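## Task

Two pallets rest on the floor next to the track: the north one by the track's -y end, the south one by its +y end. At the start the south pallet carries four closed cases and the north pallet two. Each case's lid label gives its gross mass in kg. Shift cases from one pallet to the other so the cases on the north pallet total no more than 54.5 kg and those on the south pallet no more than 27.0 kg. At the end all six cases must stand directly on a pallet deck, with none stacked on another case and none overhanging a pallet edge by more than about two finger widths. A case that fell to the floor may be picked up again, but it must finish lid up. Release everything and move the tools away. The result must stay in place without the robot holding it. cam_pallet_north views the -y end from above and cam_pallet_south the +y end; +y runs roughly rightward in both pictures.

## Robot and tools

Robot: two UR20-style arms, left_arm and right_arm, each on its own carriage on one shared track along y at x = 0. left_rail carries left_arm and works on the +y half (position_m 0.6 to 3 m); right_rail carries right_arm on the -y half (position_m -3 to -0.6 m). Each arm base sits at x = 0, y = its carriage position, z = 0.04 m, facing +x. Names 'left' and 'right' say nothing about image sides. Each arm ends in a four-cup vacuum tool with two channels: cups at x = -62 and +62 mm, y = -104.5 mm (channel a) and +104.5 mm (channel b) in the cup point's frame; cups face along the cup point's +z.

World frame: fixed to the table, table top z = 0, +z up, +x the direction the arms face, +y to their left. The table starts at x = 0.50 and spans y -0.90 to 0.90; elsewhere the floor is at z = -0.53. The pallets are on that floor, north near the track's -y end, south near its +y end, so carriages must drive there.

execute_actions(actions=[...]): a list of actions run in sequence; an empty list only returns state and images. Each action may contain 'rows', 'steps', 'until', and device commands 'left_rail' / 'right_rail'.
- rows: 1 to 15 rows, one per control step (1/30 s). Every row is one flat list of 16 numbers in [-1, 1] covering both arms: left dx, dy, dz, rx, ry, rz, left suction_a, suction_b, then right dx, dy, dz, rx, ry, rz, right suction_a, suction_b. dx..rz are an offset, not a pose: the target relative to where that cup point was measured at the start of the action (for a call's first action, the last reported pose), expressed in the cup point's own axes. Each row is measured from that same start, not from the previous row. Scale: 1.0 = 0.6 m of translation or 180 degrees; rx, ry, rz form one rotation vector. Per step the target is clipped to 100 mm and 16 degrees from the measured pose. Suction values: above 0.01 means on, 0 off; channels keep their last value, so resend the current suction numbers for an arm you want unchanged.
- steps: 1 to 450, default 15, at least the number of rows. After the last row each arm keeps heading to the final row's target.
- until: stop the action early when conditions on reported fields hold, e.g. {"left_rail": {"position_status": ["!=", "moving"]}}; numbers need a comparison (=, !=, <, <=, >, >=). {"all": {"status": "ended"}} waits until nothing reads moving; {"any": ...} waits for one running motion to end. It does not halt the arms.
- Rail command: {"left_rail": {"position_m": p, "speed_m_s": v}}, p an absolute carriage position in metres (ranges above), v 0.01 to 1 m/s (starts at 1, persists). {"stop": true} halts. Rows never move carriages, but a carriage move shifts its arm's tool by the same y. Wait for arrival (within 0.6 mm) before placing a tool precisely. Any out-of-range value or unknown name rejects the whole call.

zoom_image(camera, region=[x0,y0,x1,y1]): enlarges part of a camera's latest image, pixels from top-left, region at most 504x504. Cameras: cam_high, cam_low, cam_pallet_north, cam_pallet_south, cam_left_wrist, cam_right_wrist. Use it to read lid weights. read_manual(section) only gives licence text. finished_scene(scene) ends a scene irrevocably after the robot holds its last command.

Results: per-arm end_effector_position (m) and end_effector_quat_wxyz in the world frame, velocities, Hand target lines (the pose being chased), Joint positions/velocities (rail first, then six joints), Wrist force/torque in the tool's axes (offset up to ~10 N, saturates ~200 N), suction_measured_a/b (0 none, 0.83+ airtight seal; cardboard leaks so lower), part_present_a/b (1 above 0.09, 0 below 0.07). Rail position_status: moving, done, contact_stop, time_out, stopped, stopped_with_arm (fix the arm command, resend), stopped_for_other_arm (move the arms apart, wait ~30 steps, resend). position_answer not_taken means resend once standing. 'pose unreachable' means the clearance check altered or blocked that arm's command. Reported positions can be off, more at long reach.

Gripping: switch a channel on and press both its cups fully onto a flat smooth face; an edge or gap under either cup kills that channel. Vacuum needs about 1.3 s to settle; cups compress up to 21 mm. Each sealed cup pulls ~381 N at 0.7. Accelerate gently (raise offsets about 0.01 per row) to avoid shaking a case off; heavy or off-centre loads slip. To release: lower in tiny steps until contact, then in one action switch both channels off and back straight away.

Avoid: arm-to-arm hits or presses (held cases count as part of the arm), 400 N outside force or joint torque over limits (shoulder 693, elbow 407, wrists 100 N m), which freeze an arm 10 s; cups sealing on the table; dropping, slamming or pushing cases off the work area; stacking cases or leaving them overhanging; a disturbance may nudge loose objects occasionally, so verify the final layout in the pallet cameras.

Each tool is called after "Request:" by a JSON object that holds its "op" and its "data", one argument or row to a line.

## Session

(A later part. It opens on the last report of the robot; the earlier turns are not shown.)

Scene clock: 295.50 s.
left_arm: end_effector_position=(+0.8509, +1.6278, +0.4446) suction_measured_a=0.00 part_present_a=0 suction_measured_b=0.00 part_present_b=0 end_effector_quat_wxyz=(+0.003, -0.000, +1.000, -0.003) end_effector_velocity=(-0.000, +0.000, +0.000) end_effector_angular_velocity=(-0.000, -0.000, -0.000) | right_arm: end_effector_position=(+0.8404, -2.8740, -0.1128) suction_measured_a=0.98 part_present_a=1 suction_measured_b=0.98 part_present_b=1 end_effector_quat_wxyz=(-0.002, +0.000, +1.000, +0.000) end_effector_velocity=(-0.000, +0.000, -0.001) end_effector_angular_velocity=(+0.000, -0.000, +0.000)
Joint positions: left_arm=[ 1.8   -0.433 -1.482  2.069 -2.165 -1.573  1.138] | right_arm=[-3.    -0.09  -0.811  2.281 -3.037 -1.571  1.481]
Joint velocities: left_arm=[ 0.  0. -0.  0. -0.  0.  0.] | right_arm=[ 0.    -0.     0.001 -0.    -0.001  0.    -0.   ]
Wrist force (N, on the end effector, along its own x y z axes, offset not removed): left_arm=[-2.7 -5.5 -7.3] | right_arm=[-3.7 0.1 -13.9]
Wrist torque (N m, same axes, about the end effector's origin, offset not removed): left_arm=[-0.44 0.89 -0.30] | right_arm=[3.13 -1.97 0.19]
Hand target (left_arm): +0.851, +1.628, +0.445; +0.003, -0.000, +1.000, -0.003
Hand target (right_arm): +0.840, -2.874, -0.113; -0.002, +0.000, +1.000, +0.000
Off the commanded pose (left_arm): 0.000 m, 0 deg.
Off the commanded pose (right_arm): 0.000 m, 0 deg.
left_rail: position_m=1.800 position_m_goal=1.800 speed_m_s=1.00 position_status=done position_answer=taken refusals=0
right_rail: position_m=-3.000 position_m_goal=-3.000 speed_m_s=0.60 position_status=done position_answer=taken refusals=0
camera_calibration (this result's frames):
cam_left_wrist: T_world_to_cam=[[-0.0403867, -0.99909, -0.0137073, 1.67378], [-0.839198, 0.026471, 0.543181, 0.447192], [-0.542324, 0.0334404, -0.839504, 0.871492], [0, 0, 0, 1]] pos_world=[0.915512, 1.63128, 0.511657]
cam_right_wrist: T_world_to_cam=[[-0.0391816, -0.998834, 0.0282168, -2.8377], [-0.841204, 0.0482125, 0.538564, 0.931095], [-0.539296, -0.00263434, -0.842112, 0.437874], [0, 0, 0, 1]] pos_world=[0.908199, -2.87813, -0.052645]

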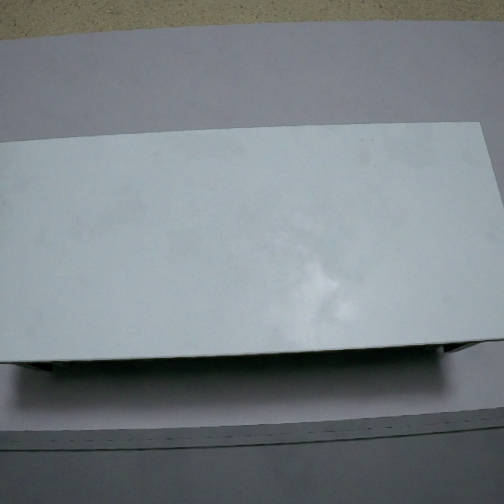

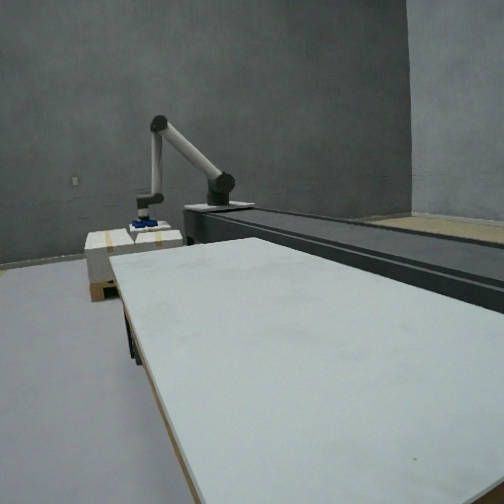

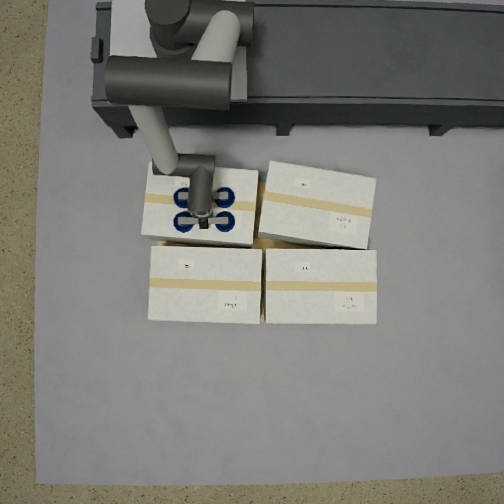

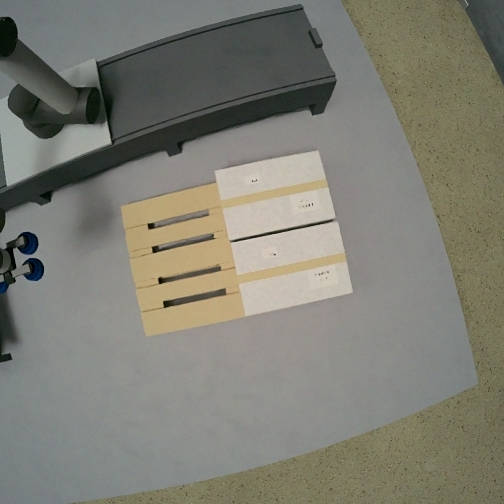

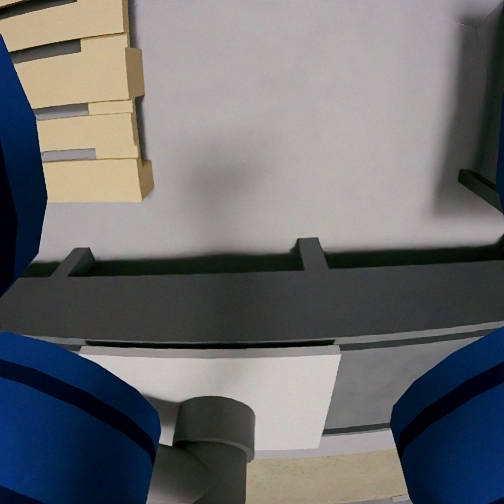

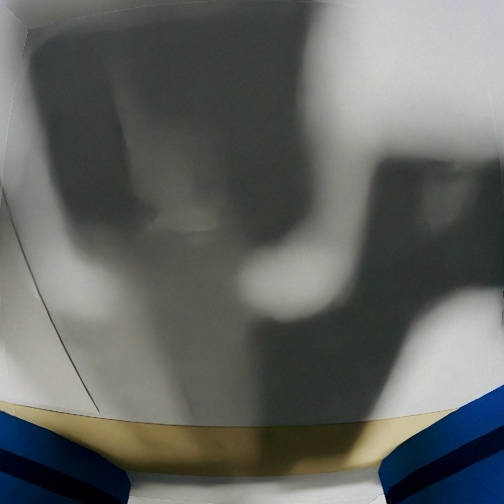

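Release and lift slowly.

Request:
{"op": "execute_actions", "data": {
  "actions": [
    {"rows":[[0,0,0,0,0,0,0,0,0,0,-0.02,0,0,0,0,0],[0,0,0,0,0,0,0,0,0,0,-0.04,0,0,0,0,0],[0,0,0,0,0,0,0,0,0,0,-0.06,0,0,0,0,0],[0,0,0,0,0,0,0,0,0,0,-0.09,0,0,0,0,0],[0,0,0,0,0,0,0,0,0,0,-0.13,0,0,0,0,0],[0,0,0,0,0,0,0,0,0,0,-0.18,0,0,0,0,0],[0,0,0,0,0,0,0,0,0,0,-0.25,0,0,0,0,0],[0,0,0,0,0,0,0,0,0,0,-0.35,0,0,0,0,0],[0,0,0,0,0,0,0,0,0,0,-0.45,0,0,0,0,0]],"steps":45}
  ]
}}

Scene clock: 301.97 s.
left_arm: end_effector_position=(+0.8509, +1.6278, +0.4446) suction_measured_a=0.00 part_present_a=0 suction_measured_b=0.00 part_present_b=0 end_effector_quat_wxyz=(+0.003, -0.000, +1.000, -0.003) end_effector_velocity=(-0.000, +0.000, +0.000) end_effector_angular_velocity=(-0.000, -0.000, +0.000) | right_arm: end_effector_position=(+0.8413, -2.8738, +0.1574) suction_measured_a=0.01 part_present_a=0 suction_measured_b=0.01 part_present_b=0 end_effector_quat_wxyz=(-0.002, +0.000, +1.000, +0.000) end_effector_velocity=(+0.000, -0.000, +0.001) end_effector_angular_velocity=(+0.000, +0.000, -0.000)
Joint positions: left_arm=[ 1.8   -0.433 -1.482  2.069 -2.165 -1.573  1.138] | right_arm=[-3.    -0.09  -1.203  2.26  -2.624 -1.571  1.481]
Joint velocities: left_arm=[ 0.  0. -0.  0. -0. -0.  0.] | right_arm=[ 0.    -0.    -0.001 -0.     0.002 -0.    -0.   ]
Wrist force (N, on the end effector, along its own x y z axes, offset not removed): left_arm=[-3.9 -5.7 -4.6] | right_arm=[1.0 1.4 -2.7]
Wrist torque (N m, same axes, about the end effector's origin, offset not removed): left_arm=[-0.33 1.09 -0.58] | right_arm=[0.53 0.17 0.20]
Hand target (left_arm): +0.851, +1.628, +0.445; +0.003, -0.000, +1.000, -0.003
Hand target (right_arm): +0.841, -2.874, +0.158; -0.002, +0.000, +1.000, +0.000
Off the commanded pose (left_arm): 0.000 m, 0 deg.
Off the commanded pose (right_arm): 0.000 m, 0 deg.
left_rail: position_m=1.800 position_m_goal=1.800 speed_m_s=1.00 position_status=done position_answer=taken refusals=0
right_rail: position_m=-3.000 position_m_goal=-3.000 speed_m_s=0.60 position_status=done position_answer=taken refusals=0
camera_calibration (this result's frames):
cam_left_wrist: T_world_to_cam=[[-0.0403868, -0.99909, -0.0137071, 1.67378], [-0.839198, 0.0264711, 0.543181, 0.447192], [-0.542324, 0.0334403, -0.839504, 0.871492], [0, 0, 0, 1]] pos_world=[0.915512, 1.63128, 0.511657]
cam_right_wrist: T_world_to_cam=[[-0.0391783, -0.998834, 0.0282141, -2.84507], [-0.841187, 0.0482084, 0.53859, 0.786308], [-0.539323, -0.00263229, -0.842095, 0.665922], [0, 0, 0, 1]] pos_world=[0.909114, -2.87791, 0.217543]

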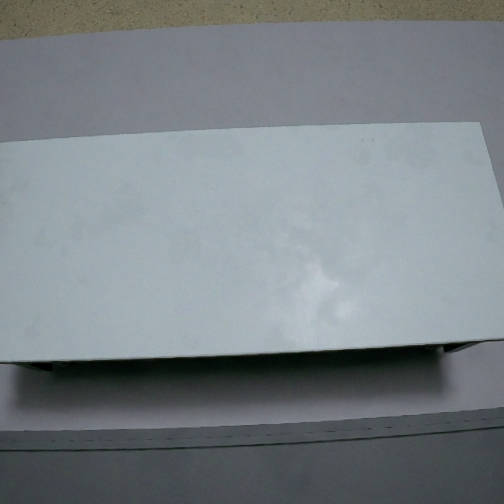

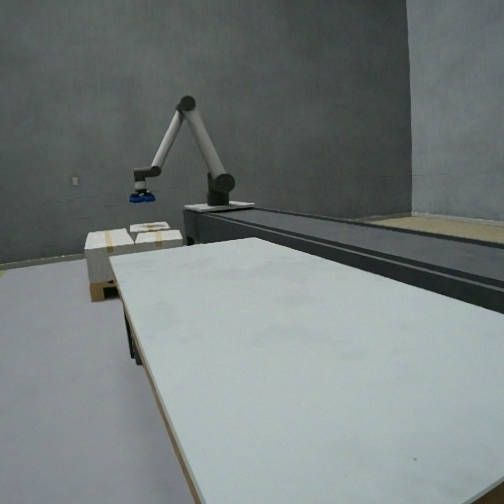

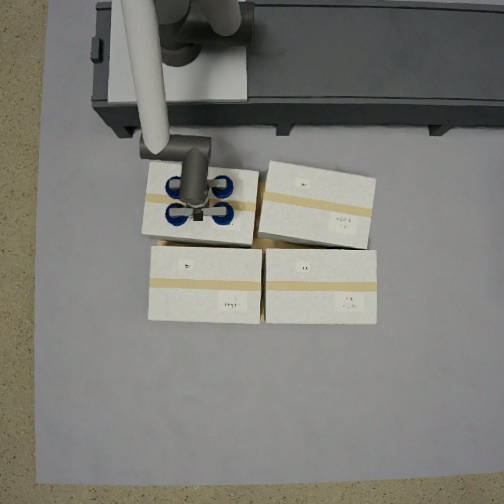

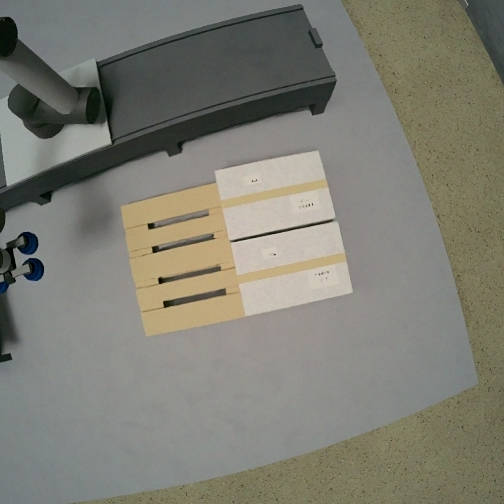

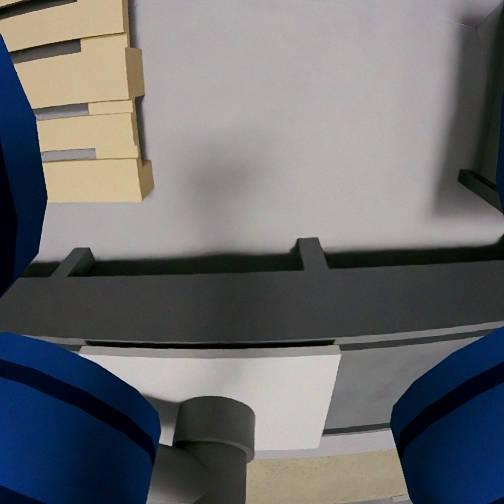

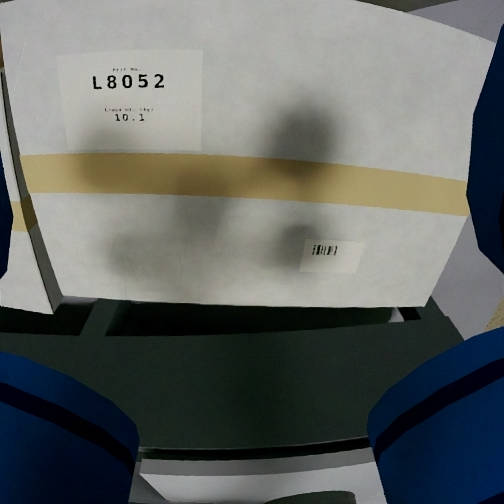

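Request:
{"op": "execute_actions", "data": {
  "actions": [
    {"right_rail":{"position_m":-2.6,"speed_m_s":1.0},"steps":100,"until":{"right_rail":{"position_status":["!=","moving"]}}},
    {"rows":[[0,0,0,0,0,0,0,0,0.07,0.23,0,0,0,0,0,0]],"steps":40},
    {"rows":[[0,0,0,0,0,0,0,0,0,0,0.08,0,0,0,1,1],[0,0,0,0,0,0,0,0,0,0,0.16,0,0,0,1,1],[0,0,0,0,0,0,0,0,0,0,0.24,0,0,0,1,1],[0,0,0,0,0,0,0,0,0,0,0.32,0,0,0,1,1],[0,0,0,0,0,0,0,0,0,0,0.38,0,0,0,1,1],[0,0,0,0,0,0,0,0,0,0,0.42,0,0,0,1,1],[0,0,0,0,0,0,0,0,0,0,0.445,0,0,0,1,1],[0,0,0,0,0,0,0,0,0,0,0.458,0,0,0,1,1]],"steps":60}
  ]
}}

Scene clock: 318.70 s.
left_arm: end_effector_position=(+0.8509, +1.6278, +0.4446) suction_measured_a=0.00 part_present_a=0 suction_measured_b=0.00 part_present_b=0 end_effector_quat_wxyz=(+0.003, -0.000, +1.000, -0.003) end_effector_velocity=(-0.000, +0.000, +0.000) end_effector_angular_velocity=(-0.000, -0.000, -0.000) | right_arm: end_effector_position=(+0.7985, -2.3361, -0.1175) suction_measured_a=0.01 part_present_a=0 suction_measured_b=0.01 part_present_b=0 end_effector_quat_wxyz=(-0.002, +0.000, +1.000, -0.000) end_effector_velocity=(-0.000, -0.000, -0.000) end_effector_angular_velocity=(-0.000, +0.000, -0.000)
Joint positions: left_arm=[ 1.8   -0.433 -1.482  2.069 -2.165 -1.573  1.138] | right_arm=[-2.6    0.078 -0.805  2.292 -3.055 -1.571  1.649]
Joint velocities: left_arm=[ 0.  0. -0.  0. -0.  0.  0.] | right_arm=[ 0.  0.  0. -0. -0.  0.  0.]
Wrist force (N, on the end effector, along its own x y z axes, offset not removed): left_arm=[-2.2 -4.9 -4.8] | right_arm=[-2.5 0.0 -4.2]
Wrist torque (N m, same axes, about the end effector's origin, offset not removed): left_arm=[-0.33 0.92 -0.60] | right_arm=[0.37 0.59 0.30]
Hand target (left_arm): +0.851, +1.628, +0.445; +0.003, -0.000, +1.000, -0.003
Hand target (right_arm): +0.798, -2.336, -0.118; -0.002, +0.000, +1.000, -0.000
Off the commanded pose (left_arm): 0.000 m, 0 deg.
Off the commanded pose (right_arm): 0.000 m, 0 deg.
left_rail: position_m=1.800 position_m_goal=1.800 speed_m_s=1.00 position_status=done position_answer=taken refusals=0
right_rail: position_m=-2.600 position_m_goal=-2.600 speed_m_s=1.00 position_status=done position_answer=taken refusals=0
camera_calibration (this result's frames):
cam_left_wrist: T_world_to_cam=[[-0.0403865, -0.99909, -0.013707, 1.67378], [-0.839198, 0.026471, 0.543181, 0.447192], [-0.542324, 0.0334401, -0.839504, 0.871492], [0, 0, 0, 1]] pos_world=[0.915512, 1.63128, 0.511657]
cam_right_wrist: T_world_to_cam=[[-0.0391053, -0.998835, 0.0282748, -2.30195], [-0.841154, 0.0481798, 0.538646, 0.872296], [-0.53938, -0.00271957, -0.842058, 0.412517], [0, 0, 0, 1]] pos_world=[0.866221, -2.34017, -0.0574081]

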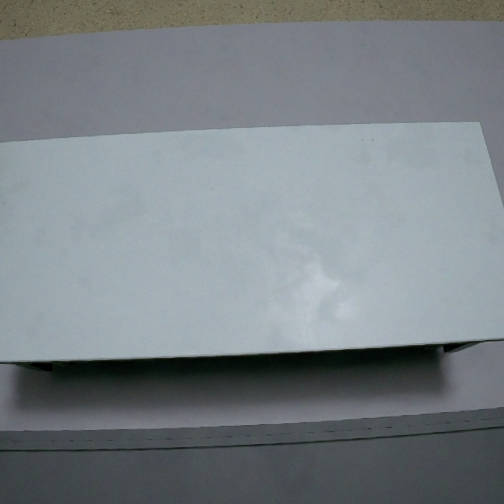

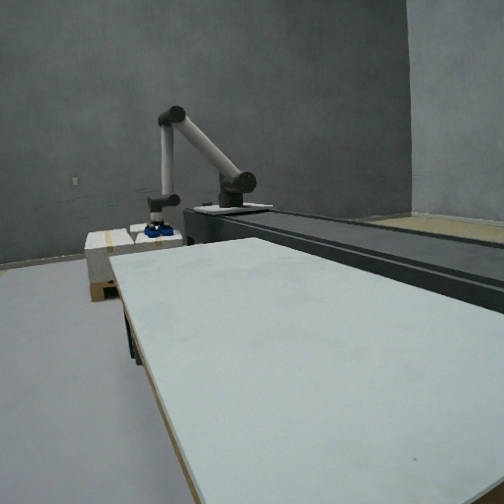

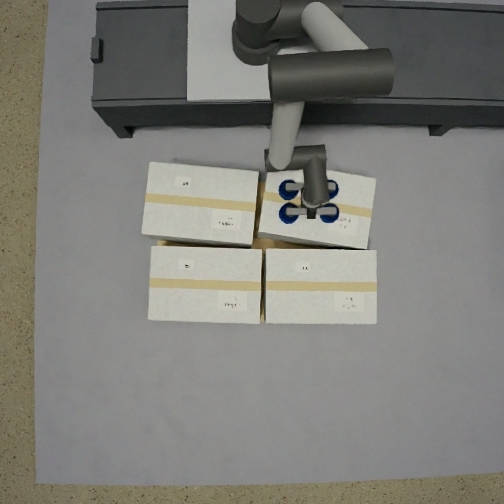

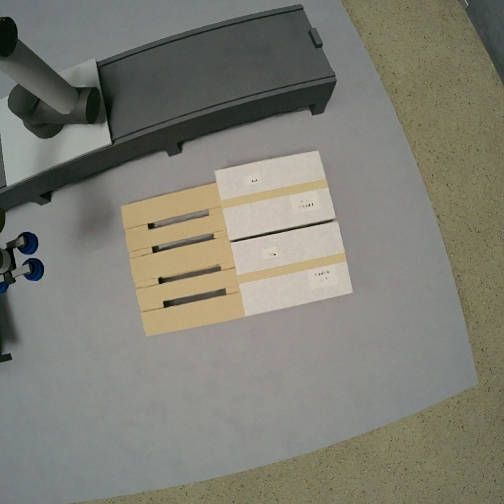

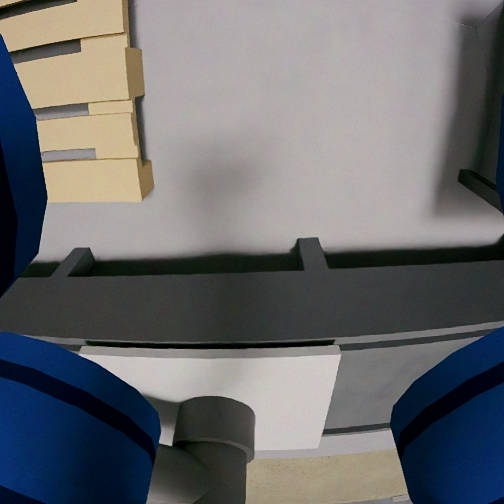

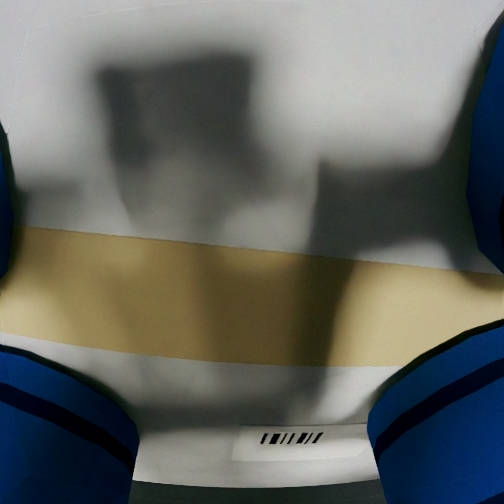

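Not touching yet; 5 mm more.

Request:
{"op": "execute_actions", "data": {
  "actions": [
    {"rows":[[0,0,0,0,0,0,0,0,0,0,0.004,0,0,0,1,1],[0,0,0,0,0,0,0,0,0,0,0.008,0,0,0,1,1]],"steps":45}
  ]
}}

Scene clock: 323.43 s.
left_arm: end_effector_position=(+0.8509, +1.6278, +0.4446) suction_measured_a=0.00 part_present_a=0 suction_measured_b=0.00 part_present_b=0 end_effector_quat_wxyz=(+0.003, -0.000, +1.000, -0.003) end_effector_velocity=(-0.000, +0.000, +0.000) end_effector_angular_velocity=(-0.000, -0.000, +0.000) | right_arm: end_effector_position=(+0.7984, -2.3361, -0.1223) suction_measured_a=0.98 part_present_a=1 suction_measured_b=0.98 part_present_b=1 end_effector_quat_wxyz=(-0.002, +0.000, +1.000, -0.000) end_effector_velocity=(+0.000, -0.000, +0.000) end_effector_angular_velocity=(+0.000, -0.000, -0.000)
Joint positions: left_arm=[ 1.8   -0.433 -1.482  2.069 -2.165 -1.573  1.138] | right_arm=[-2.6    0.078 -0.797  2.291 -3.061 -1.571  1.649]
Joint velocities: left_arm=[ 0.  0. -0.  0. -0.  0. -0.] | right_arm=[ 0. -0. -0. -0. -0. -0.  0.]
Wrist force (N, on the end effector, along its own x y z axes, offset not removed): left_arm=[-6.3 -1.1 -9.3] | right_arm=[2.5 0.9 39.6]
Wrist torque (N m, same axes, about the end effector's origin, offset not removed): left_arm=[0.46 1.38 -0.22] | right_arm=[2.98 1.88 0.18]
Hand target (left_arm): +0.851, +1.628, +0.445; +0.003, -0.000, +1.000, -0.003
Hand target (right_arm): +0.798, -2.336, -0.122; -0.002, +0.000, +1.000, -0.000
Off the commanded pose (left_arm): 0.000 m, 0 deg.
Off the commanded pose (right_arm): 0.000 m, 0 deg.
left_rail: position_m=1.800 position_m_goal=1.800 speed_m_s=1.00 position_status=done position_answer=taken refusals=0
right_rail: position_m=-2.600 position_m_goal=-2.600 speed_m_s=1.00 position_status=done position_answer=taken refusals=0
camera_calibration (this result's frames):
cam_left_wrist: T_world_to_cam=[[-0.0403865, -0.99909, -0.0137071, 1.67378], [-0.839198, 0.0264709, 0.543181, 0.447192], [-0.542324, 0.0334402, -0.839504, 0.871492], [0, 0, 0, 1]] pos_world=[0.915512, 1.63128, 0.511657]
cam_right_wrist: T_world_to_cam=[[-0.0391207, -0.998834, 0.02828, -2.3018], [-0.841129, 0.0481956, 0.538683, 0.874881], [-0.539418, -0.00271347, -0.842034, 0.40847], [0, 0, 0, 1]] pos_world=[0.866176, -2.34017, -0.0622433]

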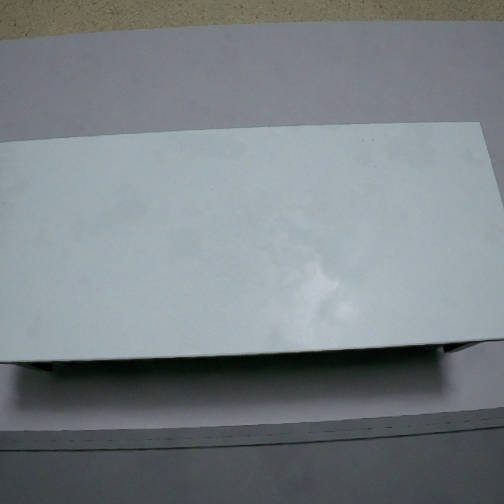

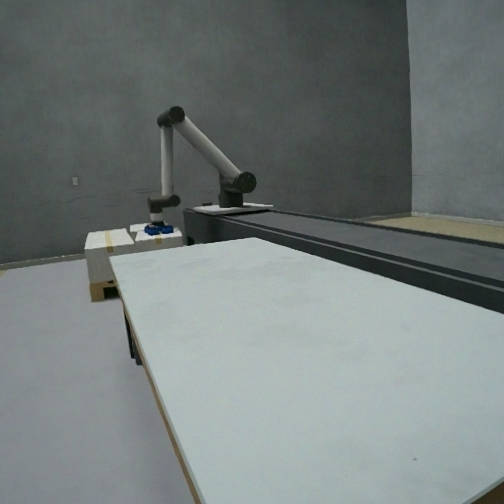

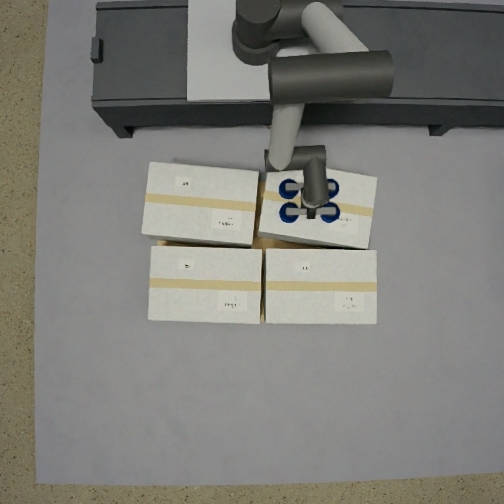

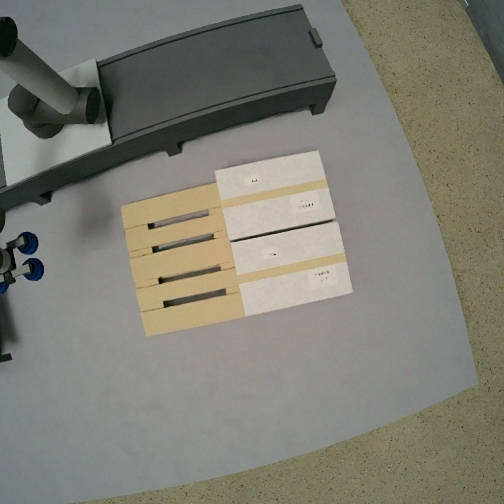

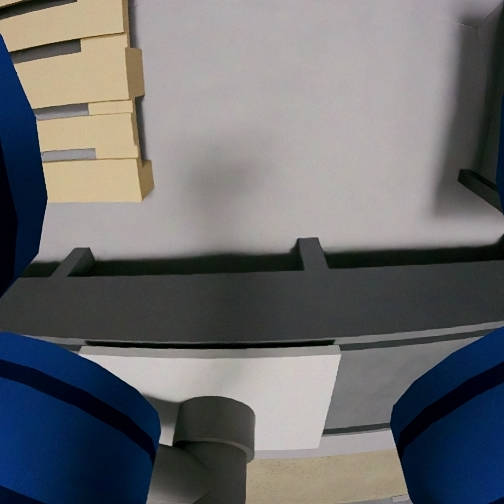

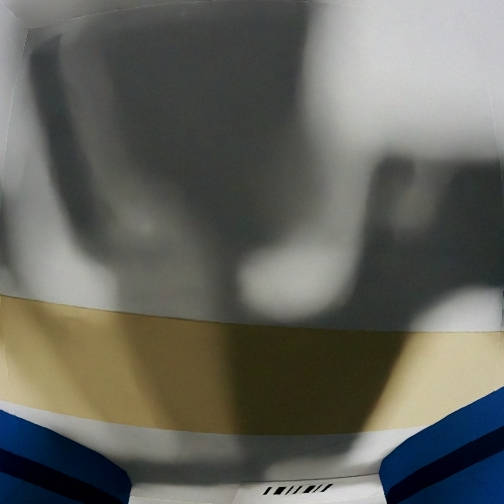

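Request:
{"op": "execute_actions", "data": {
  "actions": [
    {"rows":[[0,0,0,0,0,0,0,0,0,0,-0.02,0,0,0,1,1],[0,0,0,0,0,0,0,0,0,0,-0.04,0,0,0,1,1],[0,0,0,0,0,0,0,0,0,0,-0.05,0,0,-0.015,1,1],[0,0,0,0,0,0,0,0,-0.01,0.015,-0.05,0,0,-0.03,1,1],[0,0,0,0,0,0,0,0,-0.025,0.03,-0.05,0,0,-0.045,1,1],[0,0,0,0,0,0,0,0,-0.04,0.045,-0.05,0,0,-0.059,1,1],[0,0,0,0,0,0,0,0,-0.05,0.06,-0.05,0,0,-0.059,1,1]],"steps":40}
  ]
}}

Scene clock: 331.27 s.
left_arm: end_effector_position=(+0.8509, +1.6278, +0.4446) suction_measured_a=0.00 part_present_a=0 suction_measured_b=0.00 part_present_b=0 end_effector_quat_wxyz=(+0.003, -0.000, +1.000, -0.003) end_effector_velocity=(-0.000, +0.000, +0.000) end_effector_angular_velocity=(-0.000, -0.000, -0.000) | right_arm: end_effector_position=(+0.8285, -2.3000, -0.0924) suction_measured_a=0.98 part_present_a=1 suction_measured_b=0.98 part_present_b=1 end_effector_quat_wxyz=(-0.002, -0.092, +0.996, +0.000) end_effector_velocity=(+0.000, +0.000, +0.000) end_effector_angular_velocity=(+0.000, -0.000, +0.000)
Joint positions: left_arm=[ 1.8   -0.433 -1.482  2.069 -2.165 -1.573  1.138] | right_arm=[-2.6    0.117 -0.835  2.239 -2.972 -1.57   1.503]
Joint velocities: left_arm=[ 0.  0. -0.  0. -0. -0.  0.] | right_arm=[ 0.  0. -0. -0.  0.  0. -0.]
Wrist force (N, on the end effector, along its own x y z axes, offset not removed): left_arm=[-5.0 -4.0 -3.3] | right_arm=[-0.6 -1.0 36.9]
Wrist torque (N m, same axes, about the end effector's origin, offset not removed): left_arm=[0.07 1.04 -0.36] | right_arm=[2.54 2.16 0.26]
Hand target (left_arm): +0.851, +1.628, +0.445; +0.003, -0.000, +1.000, -0.003
Hand target (right_arm): +0.829, -2.300, -0.092; -0.002, -0.092, +0.996, +0.000
Off the commanded pose (left_arm): 0.000 m, 0 deg.
Off the commanded pose (right_arm): 0.000 m, 0 deg.
left_rail: position_m=1.800 position_m_goal=1.800 speed_m_s=1.00 position_status=done position_answer=taken refusals=0
right_rail: position_m=-2.600 position_m_goal=-2.600 speed_m_s=1.00 position_status=done position_answer=taken refusals=0
camera_calibration (this result's frames):
cam_left_wrist: T_world_to_cam=[[-0.0403865, -0.99909, -0.013707, 1.67378], [-0.839198, 0.026471, 0.543181, 0.447192], [-0.542324, 0.0334401, -0.839504, 0.871492], [0, 0, 0, 1]] pos_world=[0.915512, 1.63128, 0.511657]
cam_right_wrist: T_world_to_cam=[[0.145598, -0.988957, 0.0276658, -2.39585], [-0.835553, -0.107943, 0.538702, 0.518603], [-0.529766, -0.10155, -0.842042, 0.214666], [0, 0, 0, 1]] pos_world=[0.895873, -2.29162, -0.0323313]

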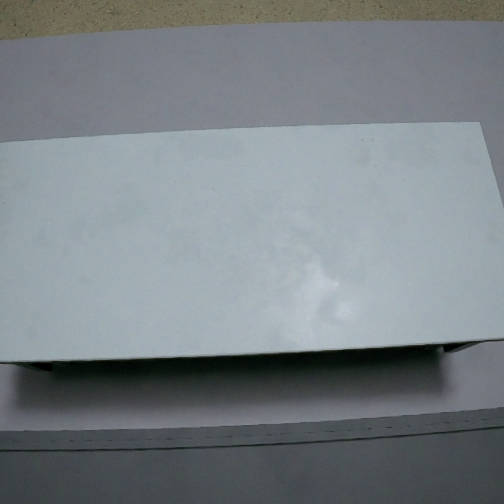

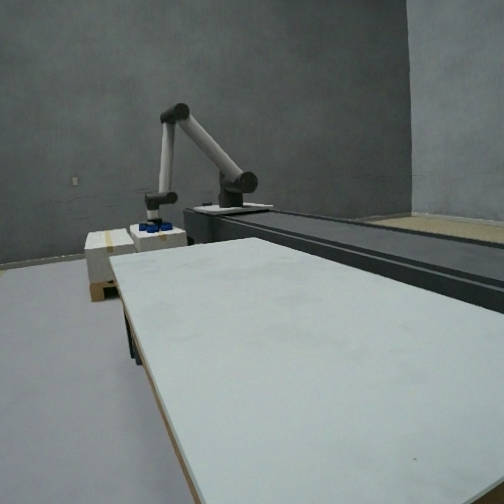

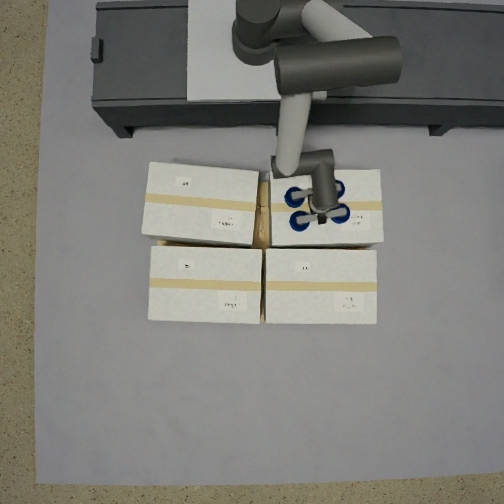

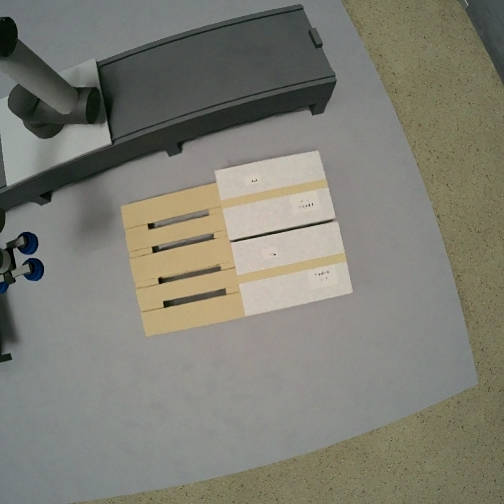

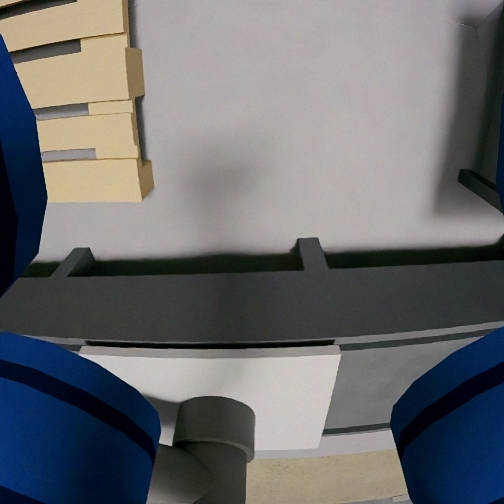

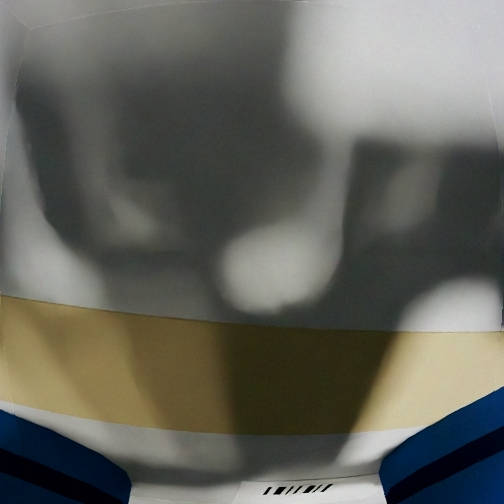

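Request:
{"op": "execute_actions", "data": {
  "actions": [
    {"rows":[[0,0,0,0,0,0,0,0,0,-0.02,0,0,0,0,1,1],[0,0,0,0,0,0,0,0,0,-0.04,0.01,0,0,0,1,1],[0,0,0,0,0,0,0,0,0,-0.04,0.02,0,0,0,1,1],[0,0,0,0,0,0,0,0,0,-0.04,0.03,0,0,0,1,1],[0,0,0,0,0,0,0,0,0,-0.04,0.04,0,0,0,1,1]],"steps":30},
    {"rows":[[0,0,0,0,0,0,0,0,0,0,-0.02,0,0,0,0,0],[0,0,0,0,0,0,0,0,0,0,-0.04,0,0,0,0,0],[0,0,0,0,0,0,0,0,0,0,-0.06,0,0,0,0,0],[0,0,0,0,0,0,0,0,0,0,-0.09,0,0,0,0,0],[0,0,0,0,0,0,0,0,0,0,-0.13,0,0,0,0,0],[0,0,0,0,0,0,0,0,0,0,-0.18,0,0,0,0,0],[0,0,0,0,0,0,0,0,0,0,-0.25,0,0,0,0,0],[0,0,0,0,0,0,0,0,0,0,-0.4,0,0,0,0,0],[0,0,0,0,0,0,0,0,0,0,-0.6,0,0,0,0,0],[0,0,0,0,0,0,0,0,0,0,-0.9,0,0,0,0,0]],"steps":60}
  ]
}}

Scene clock: 340.90 s.
left_arm: end_effector_position=(+0.8509, +1.6278, +0.4446) suction_measured_a=0.00 part_present_a=0 suction_measured_b=0.00 part_present_b=0 end_effector_quat_wxyz=(+0.003, -0.000, +1.000, -0.003) end_effector_velocity=(+0.000, -0.000, -0.000) end_effector_angular_velocity=(+0.000, +0.000, +0.000) | right_arm: end_effector_position=(+0.8345, -2.3232, +0.4240) suction_measured_a=0.01 part_present_a=0 suction_measured_b=0.01 part_present_b=0 end_effector_quat_wxyz=(-0.002, -0.092, +0.996, +0.000) end_effector_velocity=(+0.000, -0.000, +0.001) end_effector_angular_velocity=(-0.000, +0.000, -0.000)
Joint positions: left_arm=[ 1.8   -0.433 -1.482  2.069 -2.165 -1.573  1.138] | right_arm=[-2.6    0.09  -1.452  2.066 -2.181 -1.571  1.475]
Joint velocities: left_arm=[ 0. -0.  0. -0.  0.  0. -0.] | right_arm=[ 0.    -0.    -0.001 -0.001  0.003 -0.    -0.   ]
Wrist force (N, on the end effector, along its own x y z axes, offset not removed): left_arm=[-0.9 -8.1 -6.0] | right_arm=[-2.1 4.0 -1.0]
Wrist torque (N m, same axes, about the end effector's origin, offset not removed): left_arm=[-0.65 0.60 -0.45] | right_arm=[0.92 0.67 0.17]
Hand target (left_arm): +0.851, +1.628, +0.445; +0.003, -0.000, +1.000, -0.003
Hand target (right_arm): +0.835, -2.323, +0.424; -0.002, -0.092, +0.996, +0.000
Off the commanded pose (left_arm): 0.000 m, 0 deg.
Off the commanded pose (right_arm): 0.001 m, 0 deg.
left_rail: position_m=1.800 position_m_goal=1.800 speed_m_s=1.00 position_status=done position_answer=taken refusals=0
right_rail: position_m=-2.600 position_m_goal=-2.600 speed_m_s=1.00 position_status=done position_answer=taken refusals=0
camera_calibration (this result's frames):
cam_left_wrist: T_world_to_cam=[[-0.0403867, -0.99909, -0.0137073, 1.67378], [-0.839198, 0.026471, 0.543181, 0.447192], [-0.542324, 0.0334404, -0.839504, 0.871492], [0, 0, 0, 1]] pos_world=[0.915512, 1.63128, 0.511657]
cam_right_wrist: T_world_to_cam=[[0.145604, -0.988956, 0.0276634, -2.4339], [-0.835583, -0.107956, 0.538652, 0.242973], [-0.529717, -0.101545, -0.842074, 0.650335], [0, 0, 0, 1]] pos_world=[0.901903, -2.31475, 0.484082]

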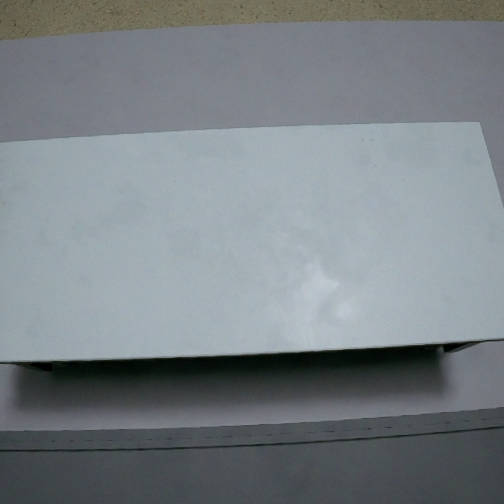

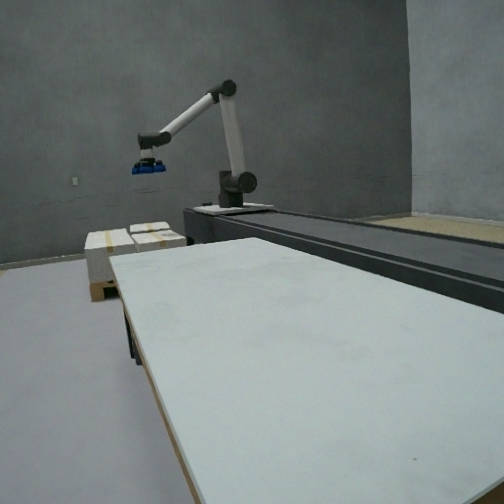

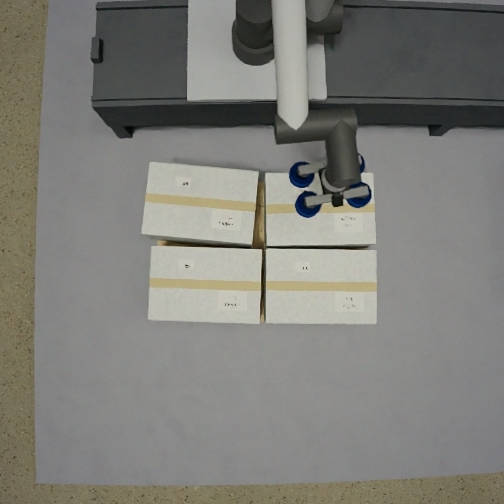

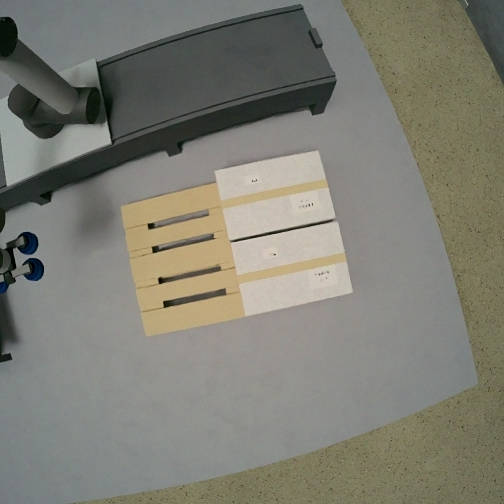

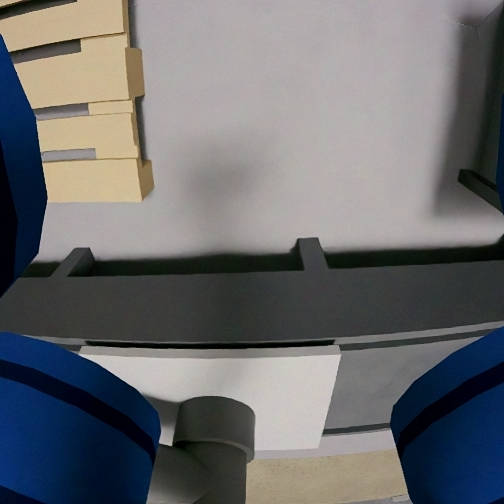

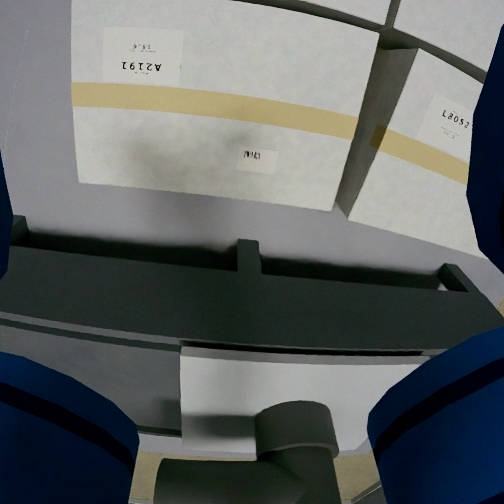

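Good enough.

Request:
{"op": "finished_scene", "data": {
  "scene": 1
}}

The scene is finished: the task was done.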